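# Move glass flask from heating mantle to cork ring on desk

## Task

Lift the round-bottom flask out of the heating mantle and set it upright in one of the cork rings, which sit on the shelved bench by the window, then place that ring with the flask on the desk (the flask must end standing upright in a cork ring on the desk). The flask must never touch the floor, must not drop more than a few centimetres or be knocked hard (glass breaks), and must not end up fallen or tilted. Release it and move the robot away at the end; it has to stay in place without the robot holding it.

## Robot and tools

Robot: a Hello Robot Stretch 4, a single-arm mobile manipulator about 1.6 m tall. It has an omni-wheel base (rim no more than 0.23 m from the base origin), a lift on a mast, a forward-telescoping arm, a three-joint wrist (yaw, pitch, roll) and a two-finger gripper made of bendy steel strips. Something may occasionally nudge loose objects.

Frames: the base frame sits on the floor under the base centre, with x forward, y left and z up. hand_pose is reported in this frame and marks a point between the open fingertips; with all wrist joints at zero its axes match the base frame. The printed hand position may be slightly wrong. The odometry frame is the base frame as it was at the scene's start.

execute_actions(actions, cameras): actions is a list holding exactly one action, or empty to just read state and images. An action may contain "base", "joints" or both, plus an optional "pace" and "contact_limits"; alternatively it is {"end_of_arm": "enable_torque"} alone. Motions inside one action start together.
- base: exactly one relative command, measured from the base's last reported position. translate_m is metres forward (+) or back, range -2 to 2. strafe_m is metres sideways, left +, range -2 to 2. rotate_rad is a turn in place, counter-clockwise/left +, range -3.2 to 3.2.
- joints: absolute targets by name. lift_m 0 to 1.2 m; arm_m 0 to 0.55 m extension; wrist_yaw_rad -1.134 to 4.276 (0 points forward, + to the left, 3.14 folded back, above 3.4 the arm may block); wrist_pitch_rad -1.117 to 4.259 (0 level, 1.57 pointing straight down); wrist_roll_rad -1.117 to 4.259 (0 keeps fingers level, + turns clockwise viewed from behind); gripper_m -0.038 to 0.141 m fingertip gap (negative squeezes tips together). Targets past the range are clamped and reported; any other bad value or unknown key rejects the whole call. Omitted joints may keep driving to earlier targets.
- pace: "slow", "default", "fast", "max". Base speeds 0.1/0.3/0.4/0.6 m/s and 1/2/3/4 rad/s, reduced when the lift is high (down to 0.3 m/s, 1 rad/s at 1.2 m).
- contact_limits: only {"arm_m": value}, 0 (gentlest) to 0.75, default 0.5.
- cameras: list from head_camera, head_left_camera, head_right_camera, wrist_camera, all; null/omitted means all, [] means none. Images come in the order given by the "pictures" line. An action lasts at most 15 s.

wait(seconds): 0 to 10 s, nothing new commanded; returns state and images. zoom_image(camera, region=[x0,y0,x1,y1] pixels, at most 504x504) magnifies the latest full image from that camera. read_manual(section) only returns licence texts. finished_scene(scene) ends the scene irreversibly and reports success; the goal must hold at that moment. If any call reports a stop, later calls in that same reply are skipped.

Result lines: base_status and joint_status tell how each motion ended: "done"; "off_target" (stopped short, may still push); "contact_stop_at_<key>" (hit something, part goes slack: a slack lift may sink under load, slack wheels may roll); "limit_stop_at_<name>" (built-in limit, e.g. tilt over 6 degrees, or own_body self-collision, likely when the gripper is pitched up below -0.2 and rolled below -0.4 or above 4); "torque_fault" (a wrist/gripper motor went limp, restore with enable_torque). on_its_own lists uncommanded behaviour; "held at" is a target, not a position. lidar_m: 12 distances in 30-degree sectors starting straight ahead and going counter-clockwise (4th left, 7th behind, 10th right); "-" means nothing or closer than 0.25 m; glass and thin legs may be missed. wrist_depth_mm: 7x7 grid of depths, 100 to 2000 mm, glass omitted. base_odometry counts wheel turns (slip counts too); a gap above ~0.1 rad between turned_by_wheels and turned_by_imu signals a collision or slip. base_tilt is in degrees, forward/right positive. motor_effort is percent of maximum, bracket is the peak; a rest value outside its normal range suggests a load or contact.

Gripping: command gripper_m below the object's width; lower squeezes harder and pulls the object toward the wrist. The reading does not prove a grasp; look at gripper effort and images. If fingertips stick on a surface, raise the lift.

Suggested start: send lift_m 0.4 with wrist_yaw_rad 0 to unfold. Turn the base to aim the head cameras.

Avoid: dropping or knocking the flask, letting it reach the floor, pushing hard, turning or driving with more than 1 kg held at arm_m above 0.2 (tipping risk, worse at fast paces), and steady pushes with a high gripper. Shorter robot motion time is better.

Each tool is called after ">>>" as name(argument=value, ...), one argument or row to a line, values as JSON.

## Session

>>> execute_actions(
  actions=[],
)

Scene clock: 0.00 s.
base_odometry: x=+0.000 y=+0.000 heading=+0.000 (m, m, rad; odometry frame)
turned_by_wheels: +0.000 (rad since the last result)
turned_by_imu: +0.000 (rad since the last result)
base_tilt: forward=-0.6 right=+0.0 (deg)
lidar_m: 1.57 1.52 1.59 1.09 1.04 1.08 1.48 1.62 1.70 1.34 1.25 1.34
base_status: not commanded
joint_positions: lift_m=+0.283 arm_m=+0.001 wrist_yaw_rad=+3.089 wrist_pitch_rad=-0.008 wrist_roll_rad=-0.010 gripper_m=+0.057
joint_status: not commanded
motor_effort: lift_m=+19 arm_m=+0 wrist_yaw_rad=+0 wrist_pitch_rad=-7 wrist_roll_rad=-1 gripper_m=-3 wheel_0=+0 wheel_1=+0 wheel_2=+0 (%)
hand_pose: x=-0.1115 y=+0.1024 z=+0.4633 quat_wxyz=(+0.026, +0.004, -0.005, +1.000) (m; base frame)
wrist_depth_mm: - 139 - - - 1229 1060 / - 129 244 - 1661 1756 1576 / - 133 196 - - 1921 1576 / 119 141 - - - 1983 1618 / - - - - - 1921 1618 / 1537 1618 194 1537 198 1499 1464 / 1060 1060 1078 108 1060 960 1042
pictures: head_camera, head_left_camera, head_right_camera, wrist_camera
camera_calibration (this result's frames):
wrist_camera: T_world_to_cam=[[0.0345898, 0.99899, -0.0286633, -0.0751478], [0.0322233, -0.0297804, -0.999037, 0.516682], [-0.998882, 0.0336329, -0.0332209, 0.130306], [0, 0, 0, 1]] pos_world=[0.11611, 0.0860764, 0.51836]
Images, in order (width x height): head_camera 420x560, head_left_camera 420x672, head_right_camera 420x672, wrist_camera 616x392.

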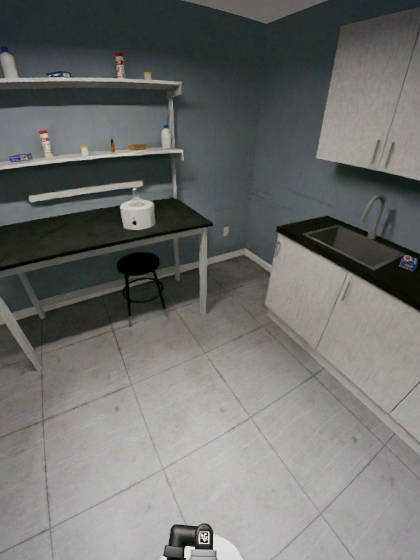

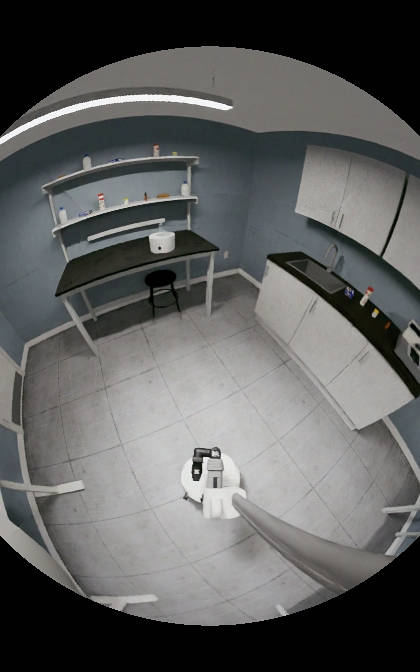

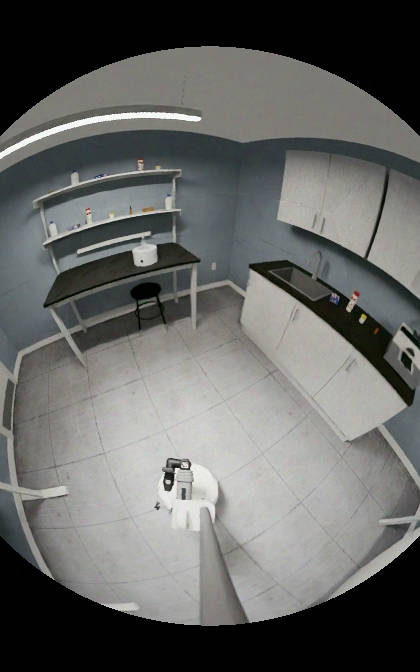

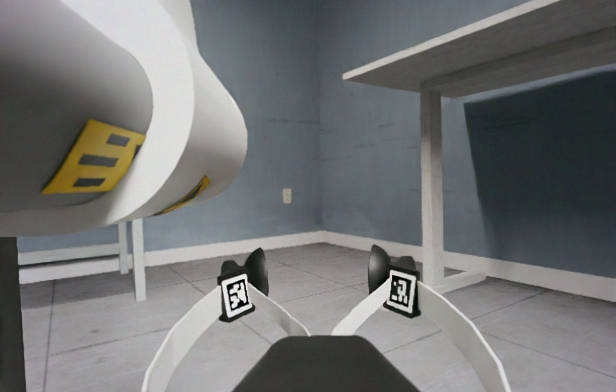

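>>> execute_actions(
  actions=[
    {"base":{"rotate_rad":-2.6},"joints":{"lift_m":0.9,"wrist_yaw_rad":0}},
  ],
  cameras=["head_camera"],
)

Scene clock: 7.20 s.
base_odometry: x=+0.000 y=+0.000 heading=-2.600 (m, m, rad; odometry frame)
turned_by_wheels: -2.600 (rad since the last result)
turned_by_imu: -2.616 (rad since the last result)
base_tilt: forward=-0.6 right=+0.1 (deg)
lidar_m: 1.61 1.70 1.34 1.29 1.35 1.60 1.58 1.62 1.06 0.98 1.04 1.43
base_status: done
joint_positions: lift_m=+0.900 arm_m=+0.001 wrist_yaw_rad=+0.000 wrist_pitch_rad=-0.008 wrist_roll_rad=-0.010 gripper_m=+0.057
joint_status: all done
motor_effort: lift_m=+22(25) arm_m=+0(0) wrist_yaw_rad=-3(10) wrist_pitch_rad=-7(7) wrist_roll_rad=-2(2) gripper_m=+0(1) wheel_0=-1(6) wheel_1=-2(4) wheel_2=-2(6) (%)
hand_pose: x=+0.4605 y=-0.0873 z=+1.0802 quat_wxyz=(+1.000, -0.005, -0.004, +0.000) (m; base frame)
wrist_depth_mm: - - - - - - - / - - - - - - - / - - - - - - - / - - - - - - - / - - - 1983 - - - / 1576 - 194 - 198 - - / - - - 108 - - -
pictures: head_camera
Images, in order (width x height): head_camera 420x560.

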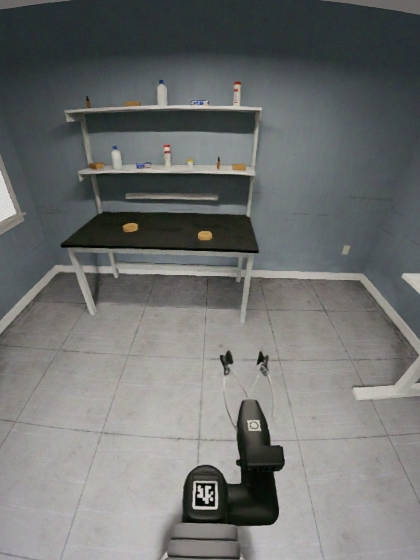

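>>> execute_actions(
  actions=[
    {"base":{"translate_m":1.15},"joints":{"lift_m":1.05,"wrist_pitch_rad":1.57,"gripper_m":0.14}},
  ],
  cameras=[],
)

>>> execute_actions(
  actions=[
    {"base":{"strafe_m":0.12},"joints":{"arm_m":0.4}},
  ],
  cameras=["wrist_camera"],
)

Scene clock: 17.07 s.
base_odometry: x=-0.986 y=-0.593 heading=-2.600 (m, m, rad; odometry frame)
turned_by_wheels: +0.000 (rad since the last result)
turned_by_imu: -0.002 (rad since the last result)
base_tilt: forward=-0.6 right=+0.1 (deg)
lidar_m: 0.48 0.51 0.71 1.91 1.45 1.88 3.41 1.45 1.01 1.01 1.83 0.50
base_status: done
joint_positions: lift_m=+1.050 arm_m=+0.001 wrist_yaw_rad=+0.000 wrist_pitch_rad=+1.570 wrist_roll_rad=-0.010 gripper_m=+0.140
joint_status: all done
motor_effort: lift_m=+22(22) arm_m=+0(0) wrist_yaw_rad=-3(3) wrist_pitch_rad=+1(4) wrist_roll_rad=+1(0) gripper_m=+2(2) wheel_0=-1(3) wheel_1=-1(4) wheel_2=+2(11) (%)
hand_pose: x=+0.1723 y=-0.0874 z=+0.9395 quat_wxyz=(+0.707, -0.004, +0.707, +0.004) (m; base frame)
wrist_depth_mm: 1160 1182 1160 1160 1138 1160 1138 / 1205 1182 1160 1160 1160 1160 1160 / 1182 1160 1160 1182 1160 1182 1160 / 1205 1182 1182 991 1182 1182 1160 / 1205 1205 976 976 1182 1182 1182 / 1205 1205 976 960 1205 1205 1182 / 1205 1229 1205 108 1182 1205 1182
pictures: none
No camera images: the call's "cameras" was empty. Leave "cameras" out to get every camera's image.

Scene clock: 19.33 s.
base_odometry: x=-0.924 y=-0.695 heading=-2.601 (m, m, rad; odometry frame)
turned_by_wheels: +0.000 (rad since the last result)
turned_by_imu: +0.001 (rad since the last result)
base_tilt: forward=-0.6 right=+0.1 (deg)
lidar_m: 0.47 0.53 0.75 1.78 1.32 1.72 3.41 1.64 1.17 1.12 1.81 0.50
base_status: done
joint_positions: lift_m=+1.050 arm_m=+0.399 wrist_yaw_rad=+0.000 wrist_pitch_rad=+1.570 wrist_roll_rad=-0.010 gripper_m=+0.140
joint_status: all done
motor_effort: lift_m=+22(22) arm_m=+8(10) wrist_yaw_rad=-3(3) wrist_pitch_rad=+1(1) wrist_roll_rad=+0(1) gripper_m=+3(3) wheel_0=+0(7) wheel_1=-2(7) wheel_2=+0(0) (%)
hand_pose: x=+0.5698 y=-0.0874 z=+0.9395 quat_wxyz=(+0.707, -0.004, +0.707, +0.004) (m; base frame)
wrist_depth_mm: 394 397 392 392 394 389 389 / 399 399 399 394 397 392 394 / 404 402 402 399 399 397 397 / 407 404 404 402 399 402 399 / 410 410 407 407 404 402 402 / 1229 1205 410 407 1205 404 1182 / 1205 1229 1205 108 1205 1182 1205
pictures: wrist_camera
camera_calibration (this result's frames):
wrist_camera: T_world_to_cam=[[-0.0286345, -0.999434, -0.0176304, -0.0444555], [-0.998789, 0.027901, 0.0405336, 0.580675], [-0.0400188, 0.0187697, -0.999023, 1.19274], [0, 0, 0, 1]] pos_world=[0.626431, -0.0830191, 1.16725]
Images, in order (width x height): wrist_camera 616x392.

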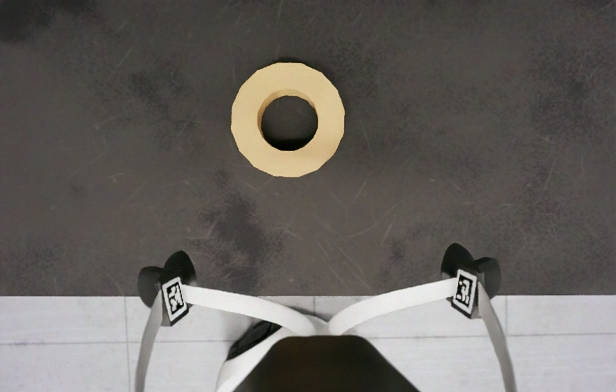

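>>> execute_actions(
  actions=[
    {"base":{"strafe_m":0.02},"joints":{"arm_m":0.522,"lift_m":0.95}},
  ],
  cameras=["wrist_camera"],
)

Scene clock: 27.17 s.
base_odometry: x=-0.914 y=-0.713 heading=-2.601 (m, m, rad; odometry frame)
turned_by_wheels: +0.000 (rad since the last result)
turned_by_imu: +0.001 (rad since the last result)
base_tilt: forward=-0.6 right=+0.0 (deg)
lidar_m: 0.47 0.54 0.72 1.74 1.30 1.68 3.40 1.64 1.16 1.15 1.82 0.50
base_status: done
joint_positions: lift_m=+0.950 arm_m=+0.521 wrist_yaw_rad=+0.000 wrist_pitch_rad=+1.570 wrist_roll_rad=-0.010 gripper_m=+0.140
joint_status: all done
motor_effort: lift_m=+15(21) arm_m=+8(10) wrist_yaw_rad=-2(2) wrist_pitch_rad=+0(0) wrist_roll_rad=-2(0) gripper_m=+2(1) wheel_0=-1(6) wheel_1=+0(8) wheel_2=+0(2) (%)
hand_pose: x=+0.6917 y=-0.0874 z=+0.8400 quat_wxyz=(+0.707, -0.004, +0.707, +0.004) (m; base frame)
wrist_depth_mm: 297 297 296 296 293 293 293 / 300 300 298 296 296 294 294 / 303 301 301 300 298 298 297 / 306 304 303 273 301 301 298 / 307 307 306 304 304 303 301 / 310 309 307 277 306 303 304 / 312 314 310 108 307 307 306
pictures: wrist_camera
camera_calibration (this result's frames):
wrist_camera: T_world_to_cam=[[-0.0287395, -0.999432, -0.0176252, -0.0426496], [-0.998778, 0.0280027, 0.0407143, 0.70632], [-0.0401976, 0.0187737, -0.999015, 1.09838], [0, 0, 0, 1]] pos_world=[0.748384, -0.0830249, 1.06779]
Images, in order (width x height): wrist_camera 616x392.

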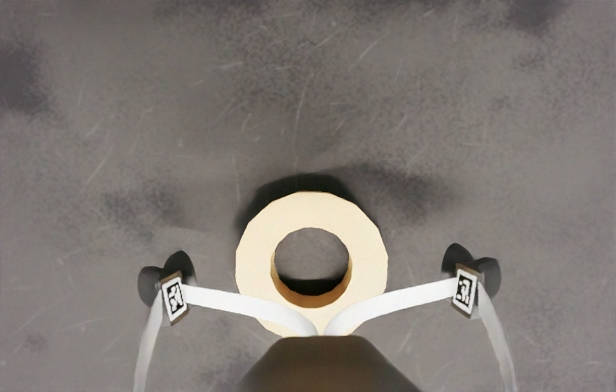

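>>> execute_actions(
  actions=[
    {"base":{"strafe_m":0.004},"joints":{"lift_m":0.898,"arm_m":0.516},"pace":"slow"},
  ],
  cameras=[],
)

>>> execute_actions(
  actions=[
    {"joints":{"gripper_m":0.07}},
  ],
  cameras=[],
)

>>> execute_actions(
  actions=[
    {"joints":{"lift_m":1.14}},
  ],
  cameras=[],
)

>>> execute_actions(
  actions=[
    {"joints":{"arm_m":0.1},"base":{"translate_m":-0.7}},
  ],
  cameras=["wrist_camera"],
)

>>> execute_actions(
  actions=[
    {"base":{"rotate_rad":-1.57}},
  ],
  cameras=["head_camera"],
)

Scene clock: 36.10 s.
base_odometry: x=-0.911 y=-0.716 heading=-2.600 (m, m, rad; odometry frame)
turned_by_wheels: +0.000 (rad since the last result)
turned_by_imu: +0.001 (rad since the last result)
base_tilt: forward=-0.6 right=+0.1 (deg)
lidar_m: 0.47 0.52 0.74 1.75 1.30 1.66 3.37 1.63 1.20 1.15 1.83 0.50
base_status: done
joint_positions: lift_m=+0.898 arm_m=+0.517 wrist_yaw_rad=+0.000 wrist_pitch_rad=+1.570 wrist_roll_rad=-0.010 gripper_m=+0.140
joint_status: all done
motor_effort: lift_m=+15(14) arm_m=-8(10) wrist_yaw_rad=-2(2) wrist_pitch_rad=-1(0) wrist_roll_rad=-1(0) gripper_m=+1(1) wheel_0=+0(6) wheel_1=+2(4) wheel_2=+0(0) (%)
hand_pose: x=+0.6886 y=-0.0874 z=+0.7880 quat_wxyz=(+0.707, -0.004, +0.707, +0.004) (m; base frame)
wrist_depth_mm: 247 246 245 243 242 242 241 / 248 247 246 246 245 244 243 / 250 250 249 248 247 246 245 / 252 252 250 220 248 248 248 / 255 253 252 252 221 250 250 / 257 255 224 248 222 251 251 / 259 258 256 108 255 254 253
pictures: none
No camera images: the call's "cameras" was empty. Leave "cameras" out to get every camera's image.

Scene clock: 37.83 s.
base_odometry: x=-0.911 y=-0.716 heading=-2.600 (m, m, rad; odometry frame)
turned_by_wheels: +0.000 (rad since the last result)
turned_by_imu: +0.000 (rad since the last result)
base_tilt: forward=-0.6 right=+0.0 (deg)
lidar_m: 0.47 0.53 0.73 1.77 1.28 1.69 3.41 1.66 1.17 1.16 1.79 0.51
base_status: not commanded
joint_positions: lift_m=+0.898 arm_m=+0.517 wrist_yaw_rad=+0.000 wrist_pitch_rad=+1.570 wrist_roll_rad=-0.010 gripper_m=+0.071
joint_status: all done
motor_effort: lift_m=+15(15) arm_m=-8(8) wrist_yaw_rad=-3(4) wrist_pitch_rad=+1(1) wrist_roll_rad=-1(2) gripper_m=-24(25) wheel_0=+0(0) wheel_1=+2(2) wheel_2=+0(0) (%)
hand_pose: x=+0.6886 y=-0.0874 z=+0.7880 quat_wxyz=(+0.707, -0.004, +0.707, +0.004) (m; base frame)
wrist_depth_mm: 246 245 244 243 242 242 241 / 249 248 246 245 244 243 242 / 250 250 248 248 246 245 244 / 252 251 251 210 248 248 247 / 254 253 214 251 211 249 248 / 256 255 208 252 212 251 251 / 259 257 257 108 254 254 253
pictures: none
No camera images: the call's "cameras" was empty. Leave "cameras" out to get every camera's image.

Scene clock: 39.90 s.
base_odometry: x=-0.911 y=-0.716 heading=-2.600 (m, m, rad; odometry frame)
turned_by_wheels: +0.000 (rad since the last result)
turned_by_imu: +0.000 (rad since the last result)
base_tilt: forward=-0.6 right=+0.0 (deg)
lidar_m: 0.48 0.53 0.74 1.75 1.32 1.68 3.38 1.67 1.19 1.15 1.82 0.52
base_status: not commanded
joint_positions: lift_m=+1.140 arm_m=+0.517 wrist_yaw_rad=+0.000 wrist_pitch_rad=+1.570 wrist_roll_rad=-0.010 gripper_m=+0.071
joint_status: all done
motor_effort: lift_m=+23(24) arm_m=-8(8) wrist_yaw_rad=-2(0) wrist_pitch_rad=-2(2) wrist_roll_rad=-1(0) gripper_m=-25(22) wheel_0=+0(0) wheel_1=+2(2) wheel_2=+0(0) (%)
hand_pose: x=+0.6886 y=-0.0874 z=+1.0294 quat_wxyz=(+0.707, -0.004, +0.707, +0.004) (m; base frame)
wrist_depth_mm: 488 484 484 480 477 477 477 / 488 488 488 484 484 480 480 / 492 496 492 492 488 484 484 / 500 496 496 210 492 488 484 / 504 504 213 496 211 492 492 / 508 504 209 500 211 496 496 / 1308 1336 1182 108 504 1308 1308
pictures: none
No camera images: the call's "cameras" was empty. Leave "cameras" out to get every camera's image.

Scene clock: 43.73 s.
base_odometry: x=-0.312 y=-0.355 heading=-2.600 (m, m, rad; odometry frame)
turned_by_wheels: +0.000 (rad since the last result)
turned_by_imu: +0.003 (rad since the last result)
base_tilt: forward=-0.6 right=+0.0 (deg)
lidar_m: 1.18 1.26 1.83 1.15 1.21 1.67 2.16 2.11 1.22 1.15 1.20 0.31
base_status: done
joint_positions: lift_m=+1.140 arm_m=+0.101 wrist_yaw_rad=+0.000 wrist_pitch_rad=+1.570 wrist_roll_rad=-0.010 gripper_m=+0.071
joint_status: all done
motor_effort: lift_m=+22(23) arm_m=-8(7) wrist_yaw_rad=-2(3) wrist_pitch_rad=-1(1) wrist_roll_rad=+0(1) gripper_m=-22(23) wheel_0=+0(4) wheel_1=-1(2) wheel_2=+0(11) (%)
hand_pose: x=+0.2724 y=-0.0874 z=+1.0294 quat_wxyz=(+0.707, -0.004, +0.707, +0.004) (m; base frame)
wrist_depth_mm: 1255 1255 1255 1255 1229 1229 1255 / 1281 1255 1281 1255 1255 1229 1229 / 1281 1281 1281 1281 1255 1229 1281 / 1281 1281 1281 210 1281 1255 1255 / 1308 1308 214 1060 211 1281 1255 / 1308 1308 209 1060 212 1281 1281 / 1336 1336 1308 108 1308 1308 1281
pictures: wrist_camera
camera_calibration (this result's frames):
wrist_camera: T_world_to_cam=[[-0.0288519, -0.999428, -0.0176189, -0.0513369], [-0.998766, 0.0281112, 0.0409303, 0.279614], [-0.0404116, 0.0187781, -0.999007, 1.2708], [0, 0, 0, 1]] pos_world=[0.329143, -0.0830311, 1.25719]
Images, in order (width x height): wrist_camera 616x392.

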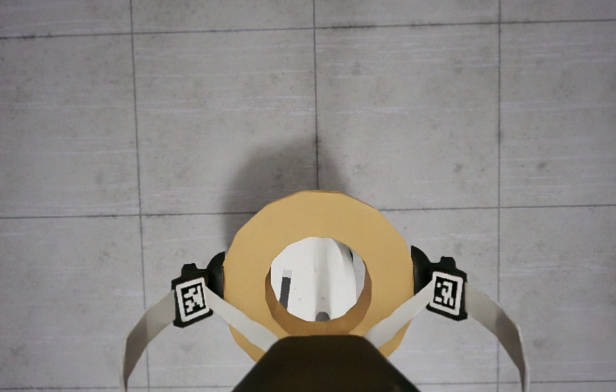

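Scene clock: 46.33 s.
base_odometry: x=-0.312 y=-0.355 heading=+2.113 (m, m, rad; odometry frame)
turned_by_wheels: -1.570 (rad since the last result)
turned_by_imu: -1.579 (rad since the last result)
base_tilt: forward=-0.6 right=+0.0 (deg)
lidar_m: 1.14 1.18 1.25 1.17 1.26 1.85 1.17 1.17 1.65 1.95 2.04 0.31
base_status: done
joint_positions: lift_m=+1.140 arm_m=+0.101 wrist_yaw_rad=+0.000 wrist_pitch_rad=+1.570 wrist_roll_rad=-0.010 gripper_m=+0.071
joint_status: not commanded
motor_effort: lift_m=+22(22) arm_m=-8(8) wrist_yaw_rad=+0(1) wrist_pitch_rad=-1(1) wrist_roll_rad=-1(2) gripper_m=-21(22) wheel_0=+1(4) wheel_1=+0(6) wheel_2=+1(8) (%)
hand_pose: x=+0.2724 y=-0.0874 z=+1.0294 quat_wxyz=(+0.707, -0.004, +0.707, +0.004) (m; base frame)
wrist_depth_mm: 1255 1255 1255 1255 1255 1229 1229 / 1281 1281 1255 1229 1255 1229 1205 / 1255 1255 1255 1281 1255 1281 1255 / 1281 1281 1281 210 1255 1281 1255 / 1281 1308 214 1060 211 1281 1281 / 1308 1308 209 1060 212 1281 1308 / 1336 1308 1308 108 1308 1281 1308
pictures: head_camera
Images, in order (width x height): head_camera 420x560.

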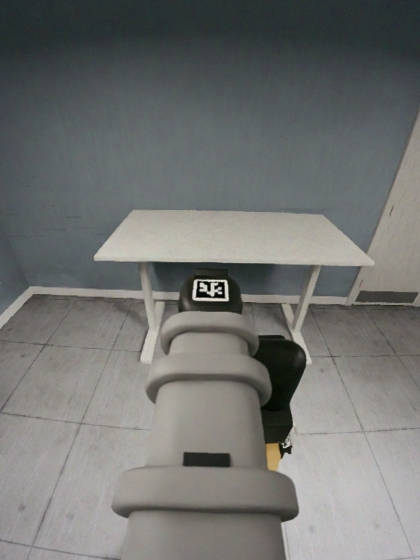

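>>> execute_actions(
  actions=[
    {"base":{"translate_m":0.68},"joints":{"arm_m":0.52}},
  ],
  cameras=[],
)

Scene clock: 52.93 s.
base_odometry: x=-0.663 y=+0.227 heading=+2.113 (m, m, rad; odometry frame)
turned_by_wheels: +0.000 (rad since the last result)
turned_by_imu: -0.001 (rad since the last result)
base_tilt: forward=-0.6 right=+0.1 (deg)
lidar_m: 0.46 0.49 0.70 1.22 1.24 1.76 1.85 1.91 2.06 1.99 0.71 0.50
base_status: done
joint_positions: lift_m=+1.140 arm_m=+0.519 wrist_yaw_rad=+0.000 wrist_pitch_rad=+1.570 wrist_roll_rad=-0.010 gripper_m=+0.071
joint_status: all done
motor_effort: lift_m=+22(22) arm_m=+8(7) wrist_yaw_rad=-2(1) wrist_pitch_rad=+1(1) wrist_roll_rad=+0(0) gripper_m=-24(22) wheel_0=+0(5) wheel_1=+0(5) wheel_2=+0(14) (%)
hand_pose: x=+0.6898 y=-0.0874 z=+1.0295 quat_wxyz=(+0.707, -0.004, +0.707, +0.004) (m; base frame)
wrist_depth_mm: 300 298 298 296 296 294 293 / 301 301 300 297 298 297 297 / 304 301 301 301 300 298 297 / 307 306 304 210 301 301 301 / 309 307 214 306 211 304 303 / 312 310 209 307 212 304 306 / 315 314 312 108 307 309 307
pictures: none
No camera images: the call's "cameras" was empty. Leave "cameras" out to get every camera's image.

>>> execute_actions(
  actions=[
    {"joints":{"lift_m":1.088},"pace":"slow"},
  ],
  cameras=[],
)

>>> execute_actions(
  actions=[
    {"joints":{"gripper_m":0.14}},
  ],
  cameras=[],
)

>>> execute_actions(
  actions=[
    {"joints":{"lift_m":1.18}},
  ],
  cameras=["wrist_camera"],
)

>>> execute_actions(
  actions=[
    {"joints":{"arm_m":0.0},"base":{"translate_m":-0.4}},
  ],
  cameras=[],
)

>>> execute_actions(
  actions=[
    {"joints":{"wrist_pitch_rad":0,"lift_m":1.0},"base":{"rotate_rad":-1.57}},
  ],
  cameras=["head_camera","wrist_camera"],
)

Scene clock: 63.83 s.
base_odometry: x=-0.663 y=+0.227 heading=+2.113 (m, m, rad; odometry frame)
turned_by_wheels: +0.000 (rad since the last result)
turned_by_imu: +0.001 (rad since the last result)
base_tilt: forward=-0.6 right=+0.0 (deg)
lidar_m: 0.46 0.50 0.69 1.20 1.25 1.75 1.84 1.91 2.06 1.98 0.68 0.50
base_status: not commanded
joint_positions: lift_m=+1.088 arm_m=+0.519 wrist_yaw_rad=+0.000 wrist_pitch_rad=+1.570 wrist_roll_rad=-0.010 gripper_m=+0.071
joint_status: all done
motor_effort: lift_m=+15(21) arm_m=+8(8) wrist_yaw_rad=-2(1) wrist_pitch_rad=-1(0) wrist_roll_rad=+1(1) gripper_m=-22(23) wheel_0=+0(0) wheel_1=+0(0) wheel_2=+0(0) (%)
hand_pose: x=+0.6898 y=-0.0874 z=+0.9780 quat_wxyz=(+0.707, -0.004, +0.707, +0.004) (m; base frame)
wrist_depth_mm: 248 247 247 245 244 243 243 / 250 250 248 248 246 246 244 / 252 252 251 251 249 247 247 / 254 254 252 210 250 250 249 / 256 255 213 254 211 251 251 / 258 258 208 254 212 252 253 / 262 259 259 108 255 256 254
pictures: none
No camera images: the call's "cameras" was empty. Leave "cameras" out to get every camera's image.

Scene clock: 65.57 s.
base_odometry: x=-0.663 y=+0.227 heading=+2.113 (m, m, rad; odometry frame)
turned_by_wheels: +0.000 (rad since the last result)
turned_by_imu: +0.000 (rad since the last result)
base_tilt: forward=-0.6 right=+0.0 (deg)
lidar_m: 0.47 0.50 0.70 1.22 1.25 1.73 1.85 1.90 2.05 1.98 0.71 0.50
base_status: not commanded
joint_positions: lift_m=+1.088 arm_m=+0.519 wrist_yaw_rad=+0.000 wrist_pitch_rad=+1.570 wrist_roll_rad=-0.010 gripper_m=+0.140
joint_status: all done
motor_effort: lift_m=+15(15) arm_m=+8(8) wrist_yaw_rad=-1(3) wrist_pitch_rad=+1(1) wrist_roll_rad=+0(1) gripper_m=+2(25) wheel_0=+0(0) wheel_1=+0(0) wheel_2=+0(0) (%)
hand_pose: x=+0.6898 y=-0.0874 z=+0.9780 quat_wxyz=(+0.707, -0.004, +0.707, +0.004) (m; base frame)
wrist_depth_mm: 248 247 247 245 245 244 243 / 250 250 248 247 246 246 246 / 252 251 250 250 249 248 247 / 255 253 252 223 250 250 249 / 257 255 253 254 224 251 251 / 258 257 226 248 224 253 253 / 260 260 259 108 256 255 255
pictures: none
No camera images: the call's "cameras" was empty. Leave "cameras" out to get every camera's image.

Scene clock: 66.97 s.
base_odometry: x=-0.663 y=+0.227 heading=+2.113 (m, m, rad; odometry frame)
turned_by_wheels: +0.000 (rad since the last result)
turned_by_imu: +0.000 (rad since the last result)
base_tilt: forward=-0.6 right=+0.1 (deg)
lidar_m: 0.46 0.49 0.68 1.22 1.25 1.76 1.85 1.92 2.04 1.98 0.67 0.49
base_status: not commanded
joint_positions: lift_m=+1.180 arm_m=+0.519 wrist_yaw_rad=+0.000 wrist_pitch_rad=+1.570 wrist_roll_rad=-0.010 gripper_m=+0.140
joint_status: all done
motor_effort: lift_m=+23(24) arm_m=+8(8) wrist_yaw_rad=-3(3) wrist_pitch_rad=+1(0) wrist_roll_rad=-1(1) gripper_m=+2(1) wheel_0=+0(0) wheel_1=+0(0) wheel_2=+0(0) (%)
hand_pose: x=+0.6898 y=-0.0874 z=+1.0694 quat_wxyz=(+0.707, -0.004, +0.707, +0.004) (m; base frame)
wrist_depth_mm: 340 338 336 334 334 334 332 / 342 342 340 340 338 336 336 / 345 343 342 342 340 338 338 / 347 345 345 317 342 340 340 / 351 349 347 347 345 343 343 / 355 351 349 317 347 343 347 / 357 355 355 108 351 349 349
pictures: wrist_camera
camera_calibration (this result's frames):
wrist_camera: T_world_to_cam=[[-0.0286603, -0.999434, -0.0176296, -0.0387111], [-0.998787, 0.0279263, 0.0405616, 0.695253], [-0.0400463, 0.0187707, -0.999021, 1.32736], [0, 0, 0, 1]] pos_world=[0.746456, -0.0830205, 1.29718]
Images, in order (width x height): wrist_camera 616x392.

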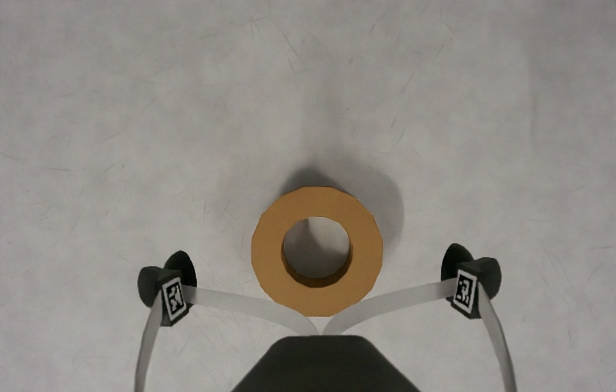

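Scene clock: 69.77 s.
base_odometry: x=-0.456 y=-0.116 heading=+2.113 (m, m, rad; odometry frame)
turned_by_wheels: +0.000 (rad since the last result)
turned_by_imu: +0.002 (rad since the last result)
base_tilt: forward=-0.6 right=+0.1 (deg)
lidar_m: 0.86 0.90 2.08 1.18 1.25 1.76 1.45 1.51 2.04 1.96 2.34 0.92
base_status: done
joint_positions: lift_m=+1.180 arm_m=+0.002 wrist_yaw_rad=+0.000 wrist_pitch_rad=+1.570 wrist_roll_rad=-0.010 gripper_m=+0.140
joint_status: all done
joint sent to its limit — the command would take arm_m past its lower limit, so that joint was sent only as far as its limit.
motor_effort: lift_m=+22(23) arm_m=-8(9) wrist_yaw_rad=-2(1) wrist_pitch_rad=-1(0) wrist_roll_rad=+1(2) gripper_m=+1(2) wheel_0=+1(5) wheel_1=+2(5) wheel_2=-3(13) (%)
hand_pose: x=+0.1735 y=-0.0874 z=+1.0694 quat_wxyz=(+0.707, -0.004, +0.707, +0.004) (m; base frame)
wrist_depth_mm: 1308 1308 1281 1281 1281 1281 1255 / 1308 1281 1308 1281 1308 1308 1281 / 1336 1336 1336 1308 1308 1281 1281 / 1336 1336 1336 1118 1308 1336 1308 / 1336 1366 1118 1098 1336 1308 1308 / 1336 1336 1336 1138 1308 1336 1336 / 1366 1336 1366 108 1366 1336 1336
pictures: none
No camera images: the call's "cameras" was empty. Leave "cameras" out to get every camera's image.

Scene clock: 72.53 s.
base_odometry: x=-0.456 y=-0.116 heading=+0.544 (m, m, rad; odometry frame)
turned_by_wheels: -1.570 (rad since the last result)
turned_by_imu: -1.579 (rad since the last result)
base_tilt: forward=-0.6 right=+0.1 (deg)
lidar_m: 1.96 1.28 0.93 0.85 0.91 2.08 1.18 1.27 1.77 1.40 1.48 2.02
base_status: done
joint_positions: lift_m=+1.000 arm_m=+0.002 wrist_yaw_rad=+0.000 wrist_pitch_rad=+0.003 wrist_roll_rad=-0.010 gripper_m=+0.140
joint_status: all done
motor_effort: lift_m=+15(22) arm_m=-8(8) wrist_yaw_rad=-2(1) wrist_pitch_rad=-8(11) wrist_roll_rad=-1(0) gripper_m=+2(3) wheel_0=+2(6) wheel_1=+2(6) wheel_2=+0(5) (%)
hand_pose: x=+0.4618 y=-0.0874 z=+1.1777 quat_wxyz=(+1.000, -0.005, +0.001, +0.000) (m; base frame)
wrist_depth_mm: - - - - - - - / - - - - - - - / - - - - - - - / - - - - - - - / - - - - 1921 1756 - / - - - - - 1756 - / - - - 108 - - -
pictures: head_camera, wrist_camera
camera_calibration (this result's frames):
wrist_camera: T_world_to_cam=[[0.0175244, -0.999431, -0.0288346, -0.0514676], [-0.0442446, 0.0280357, -0.998627, 1.24621], [0.998867, 0.0187762, -0.0437281, -0.178407], [0, 0, 0, 1]] pos_world=[0.234245, -0.0830267, 1.23521]
Images, in order (width x height): head_camera 420x560, wrist_camera 616x392.

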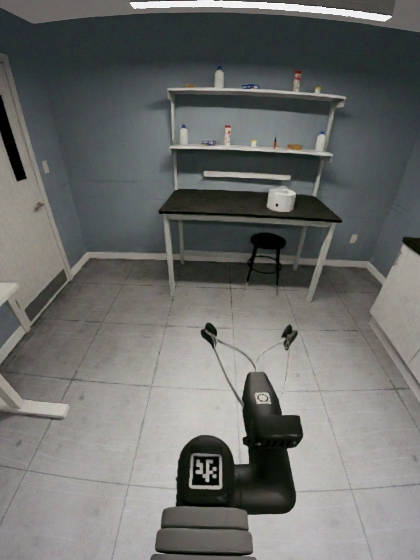

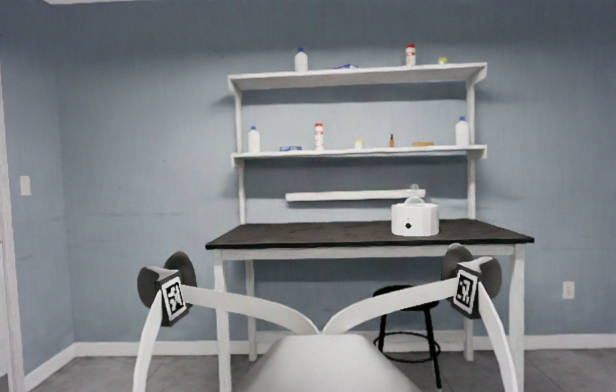

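>>> execute_actions(
  actions=[
    {"base":{"translate_m":1.3}},
  ],
  cameras=[],
)

>>> execute_actions(
  actions=[
    {"base":{"strafe_m":-0.53},"joints":{"lift_m":0.97}},
  ],
  cameras=["head_camera","wrist_camera"],
)

Scene clock: 83.67 s.
base_odometry: x=+0.657 y=+0.557 heading=+0.544 (m, m, rad; odometry frame)
turned_by_wheels: +0.000 (rad since the last result)
turned_by_imu: -0.002 (rad since the last result)
base_tilt: forward=-0.6 right=+0.0 (deg)
lidar_m: 0.65 0.73 1.72 1.65 1.00 1.33 3.24 2.62 1.50 1.44 0.93 0.71
base_status: done
joint_positions: lift_m=+1.000 arm_m=+0.002 wrist_yaw_rad=+0.000 wrist_pitch_rad=+0.003 wrist_roll_rad=-0.010 gripper_m=+0.140
joint_status: not commanded
motor_effort: lift_m=+16(16) arm_m=-8(8) wrist_yaw_rad=+1(2) wrist_pitch_rad=-7(9) wrist_roll_rad=-2(0) gripper_m=+3(0) wheel_0=+0(7) wheel_1=+1(6) wheel_2=+0(7) (%)
hand_pose: x=+0.4618 y=-0.0874 z=+1.1777 quat_wxyz=(+1.000, -0.005, +0.001, +0.000) (m; base frame)
wrist_depth_mm: 1255 1229 1229 1229 1205 1205 1229 / 1281 1255 1255 1255 1255 1205 1229 / 1281 1281 1281 1255 1281 1229 1229 / 1281 1308 1229 1281 1281 1255 1255 / 1308 1281 1281 1281 1281 1255 1255 / 1308 866 798 904 759 750 621 / 668 654 654 108 647 585 585
pictures: none
No camera images: the call's "cameras" was empty. Leave "cameras" out to get every camera's image.

Scene clock: 86.77 s.
base_odometry: x=+0.931 y=+0.103 heading=+0.544 (m, m, rad; odometry frame)
turned_by_wheels: +0.000 (rad since the last result)
turned_by_imu: -0.001 (rad since the last result)
base_tilt: forward=-0.6 right=+0.0 (deg)
lidar_m: 0.65 0.70 0.99 1.59 1.50 2.06 2.64 1.30 0.92 0.90 0.95 0.68
base_status: done
joint_positions: lift_m=+0.970 arm_m=+0.002 wrist_yaw_rad=+0.000 wrist_pitch_rad=+0.003 wrist_roll_rad=-0.010 gripper_m=+0.140
joint_status: all done
motor_effort: lift_m=+16(17) arm_m=-8(8) wrist_yaw_rad=-4(1) wrist_pitch_rad=-8(7) wrist_roll_rad=+2(0) gripper_m=+1(2) wheel_0=+0(8) wheel_1=+0(7) wheel_2=-1(0) (%)
hand_pose: x=+0.4618 y=-0.0874 z=+1.1477 quat_wxyz=(+1.000, -0.005, +0.001, +0.000) (m; base frame)
wrist_depth_mm: 1255 1229 1229 1205 1205 1205 1205 / 1255 1229 1255 1229 1205 1118 1229 / 1281 1255 1255 1229 1229 1229 1229 / 1281 1281 1255 1255 1281 1255 1229 / 1308 1281 1308 732 1255 1255 1229 / 878 788 609 559 634 676 1255 / 609 597 585 108 585 535 549
pictures: head_camera, wrist_camera
camera_calibration (this result's frames):
wrist_camera: T_world_to_cam=[[0.0175281, -0.999431, -0.0288324, -0.0523381], [-0.0441182, 0.0280356, -0.998633, 1.21615], [0.998873, 0.0187761, -0.0436017, -0.179869], [0, 0, 0, 1]] pos_world=[0.234238, -0.0830267, 1.20514]
Images, in order (width x height): head_camera 420x560, wrist_camera 616x392.

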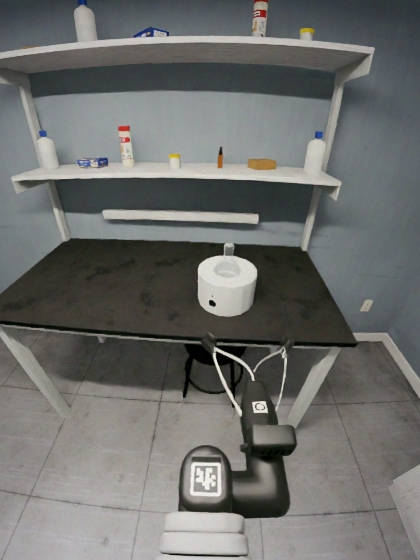

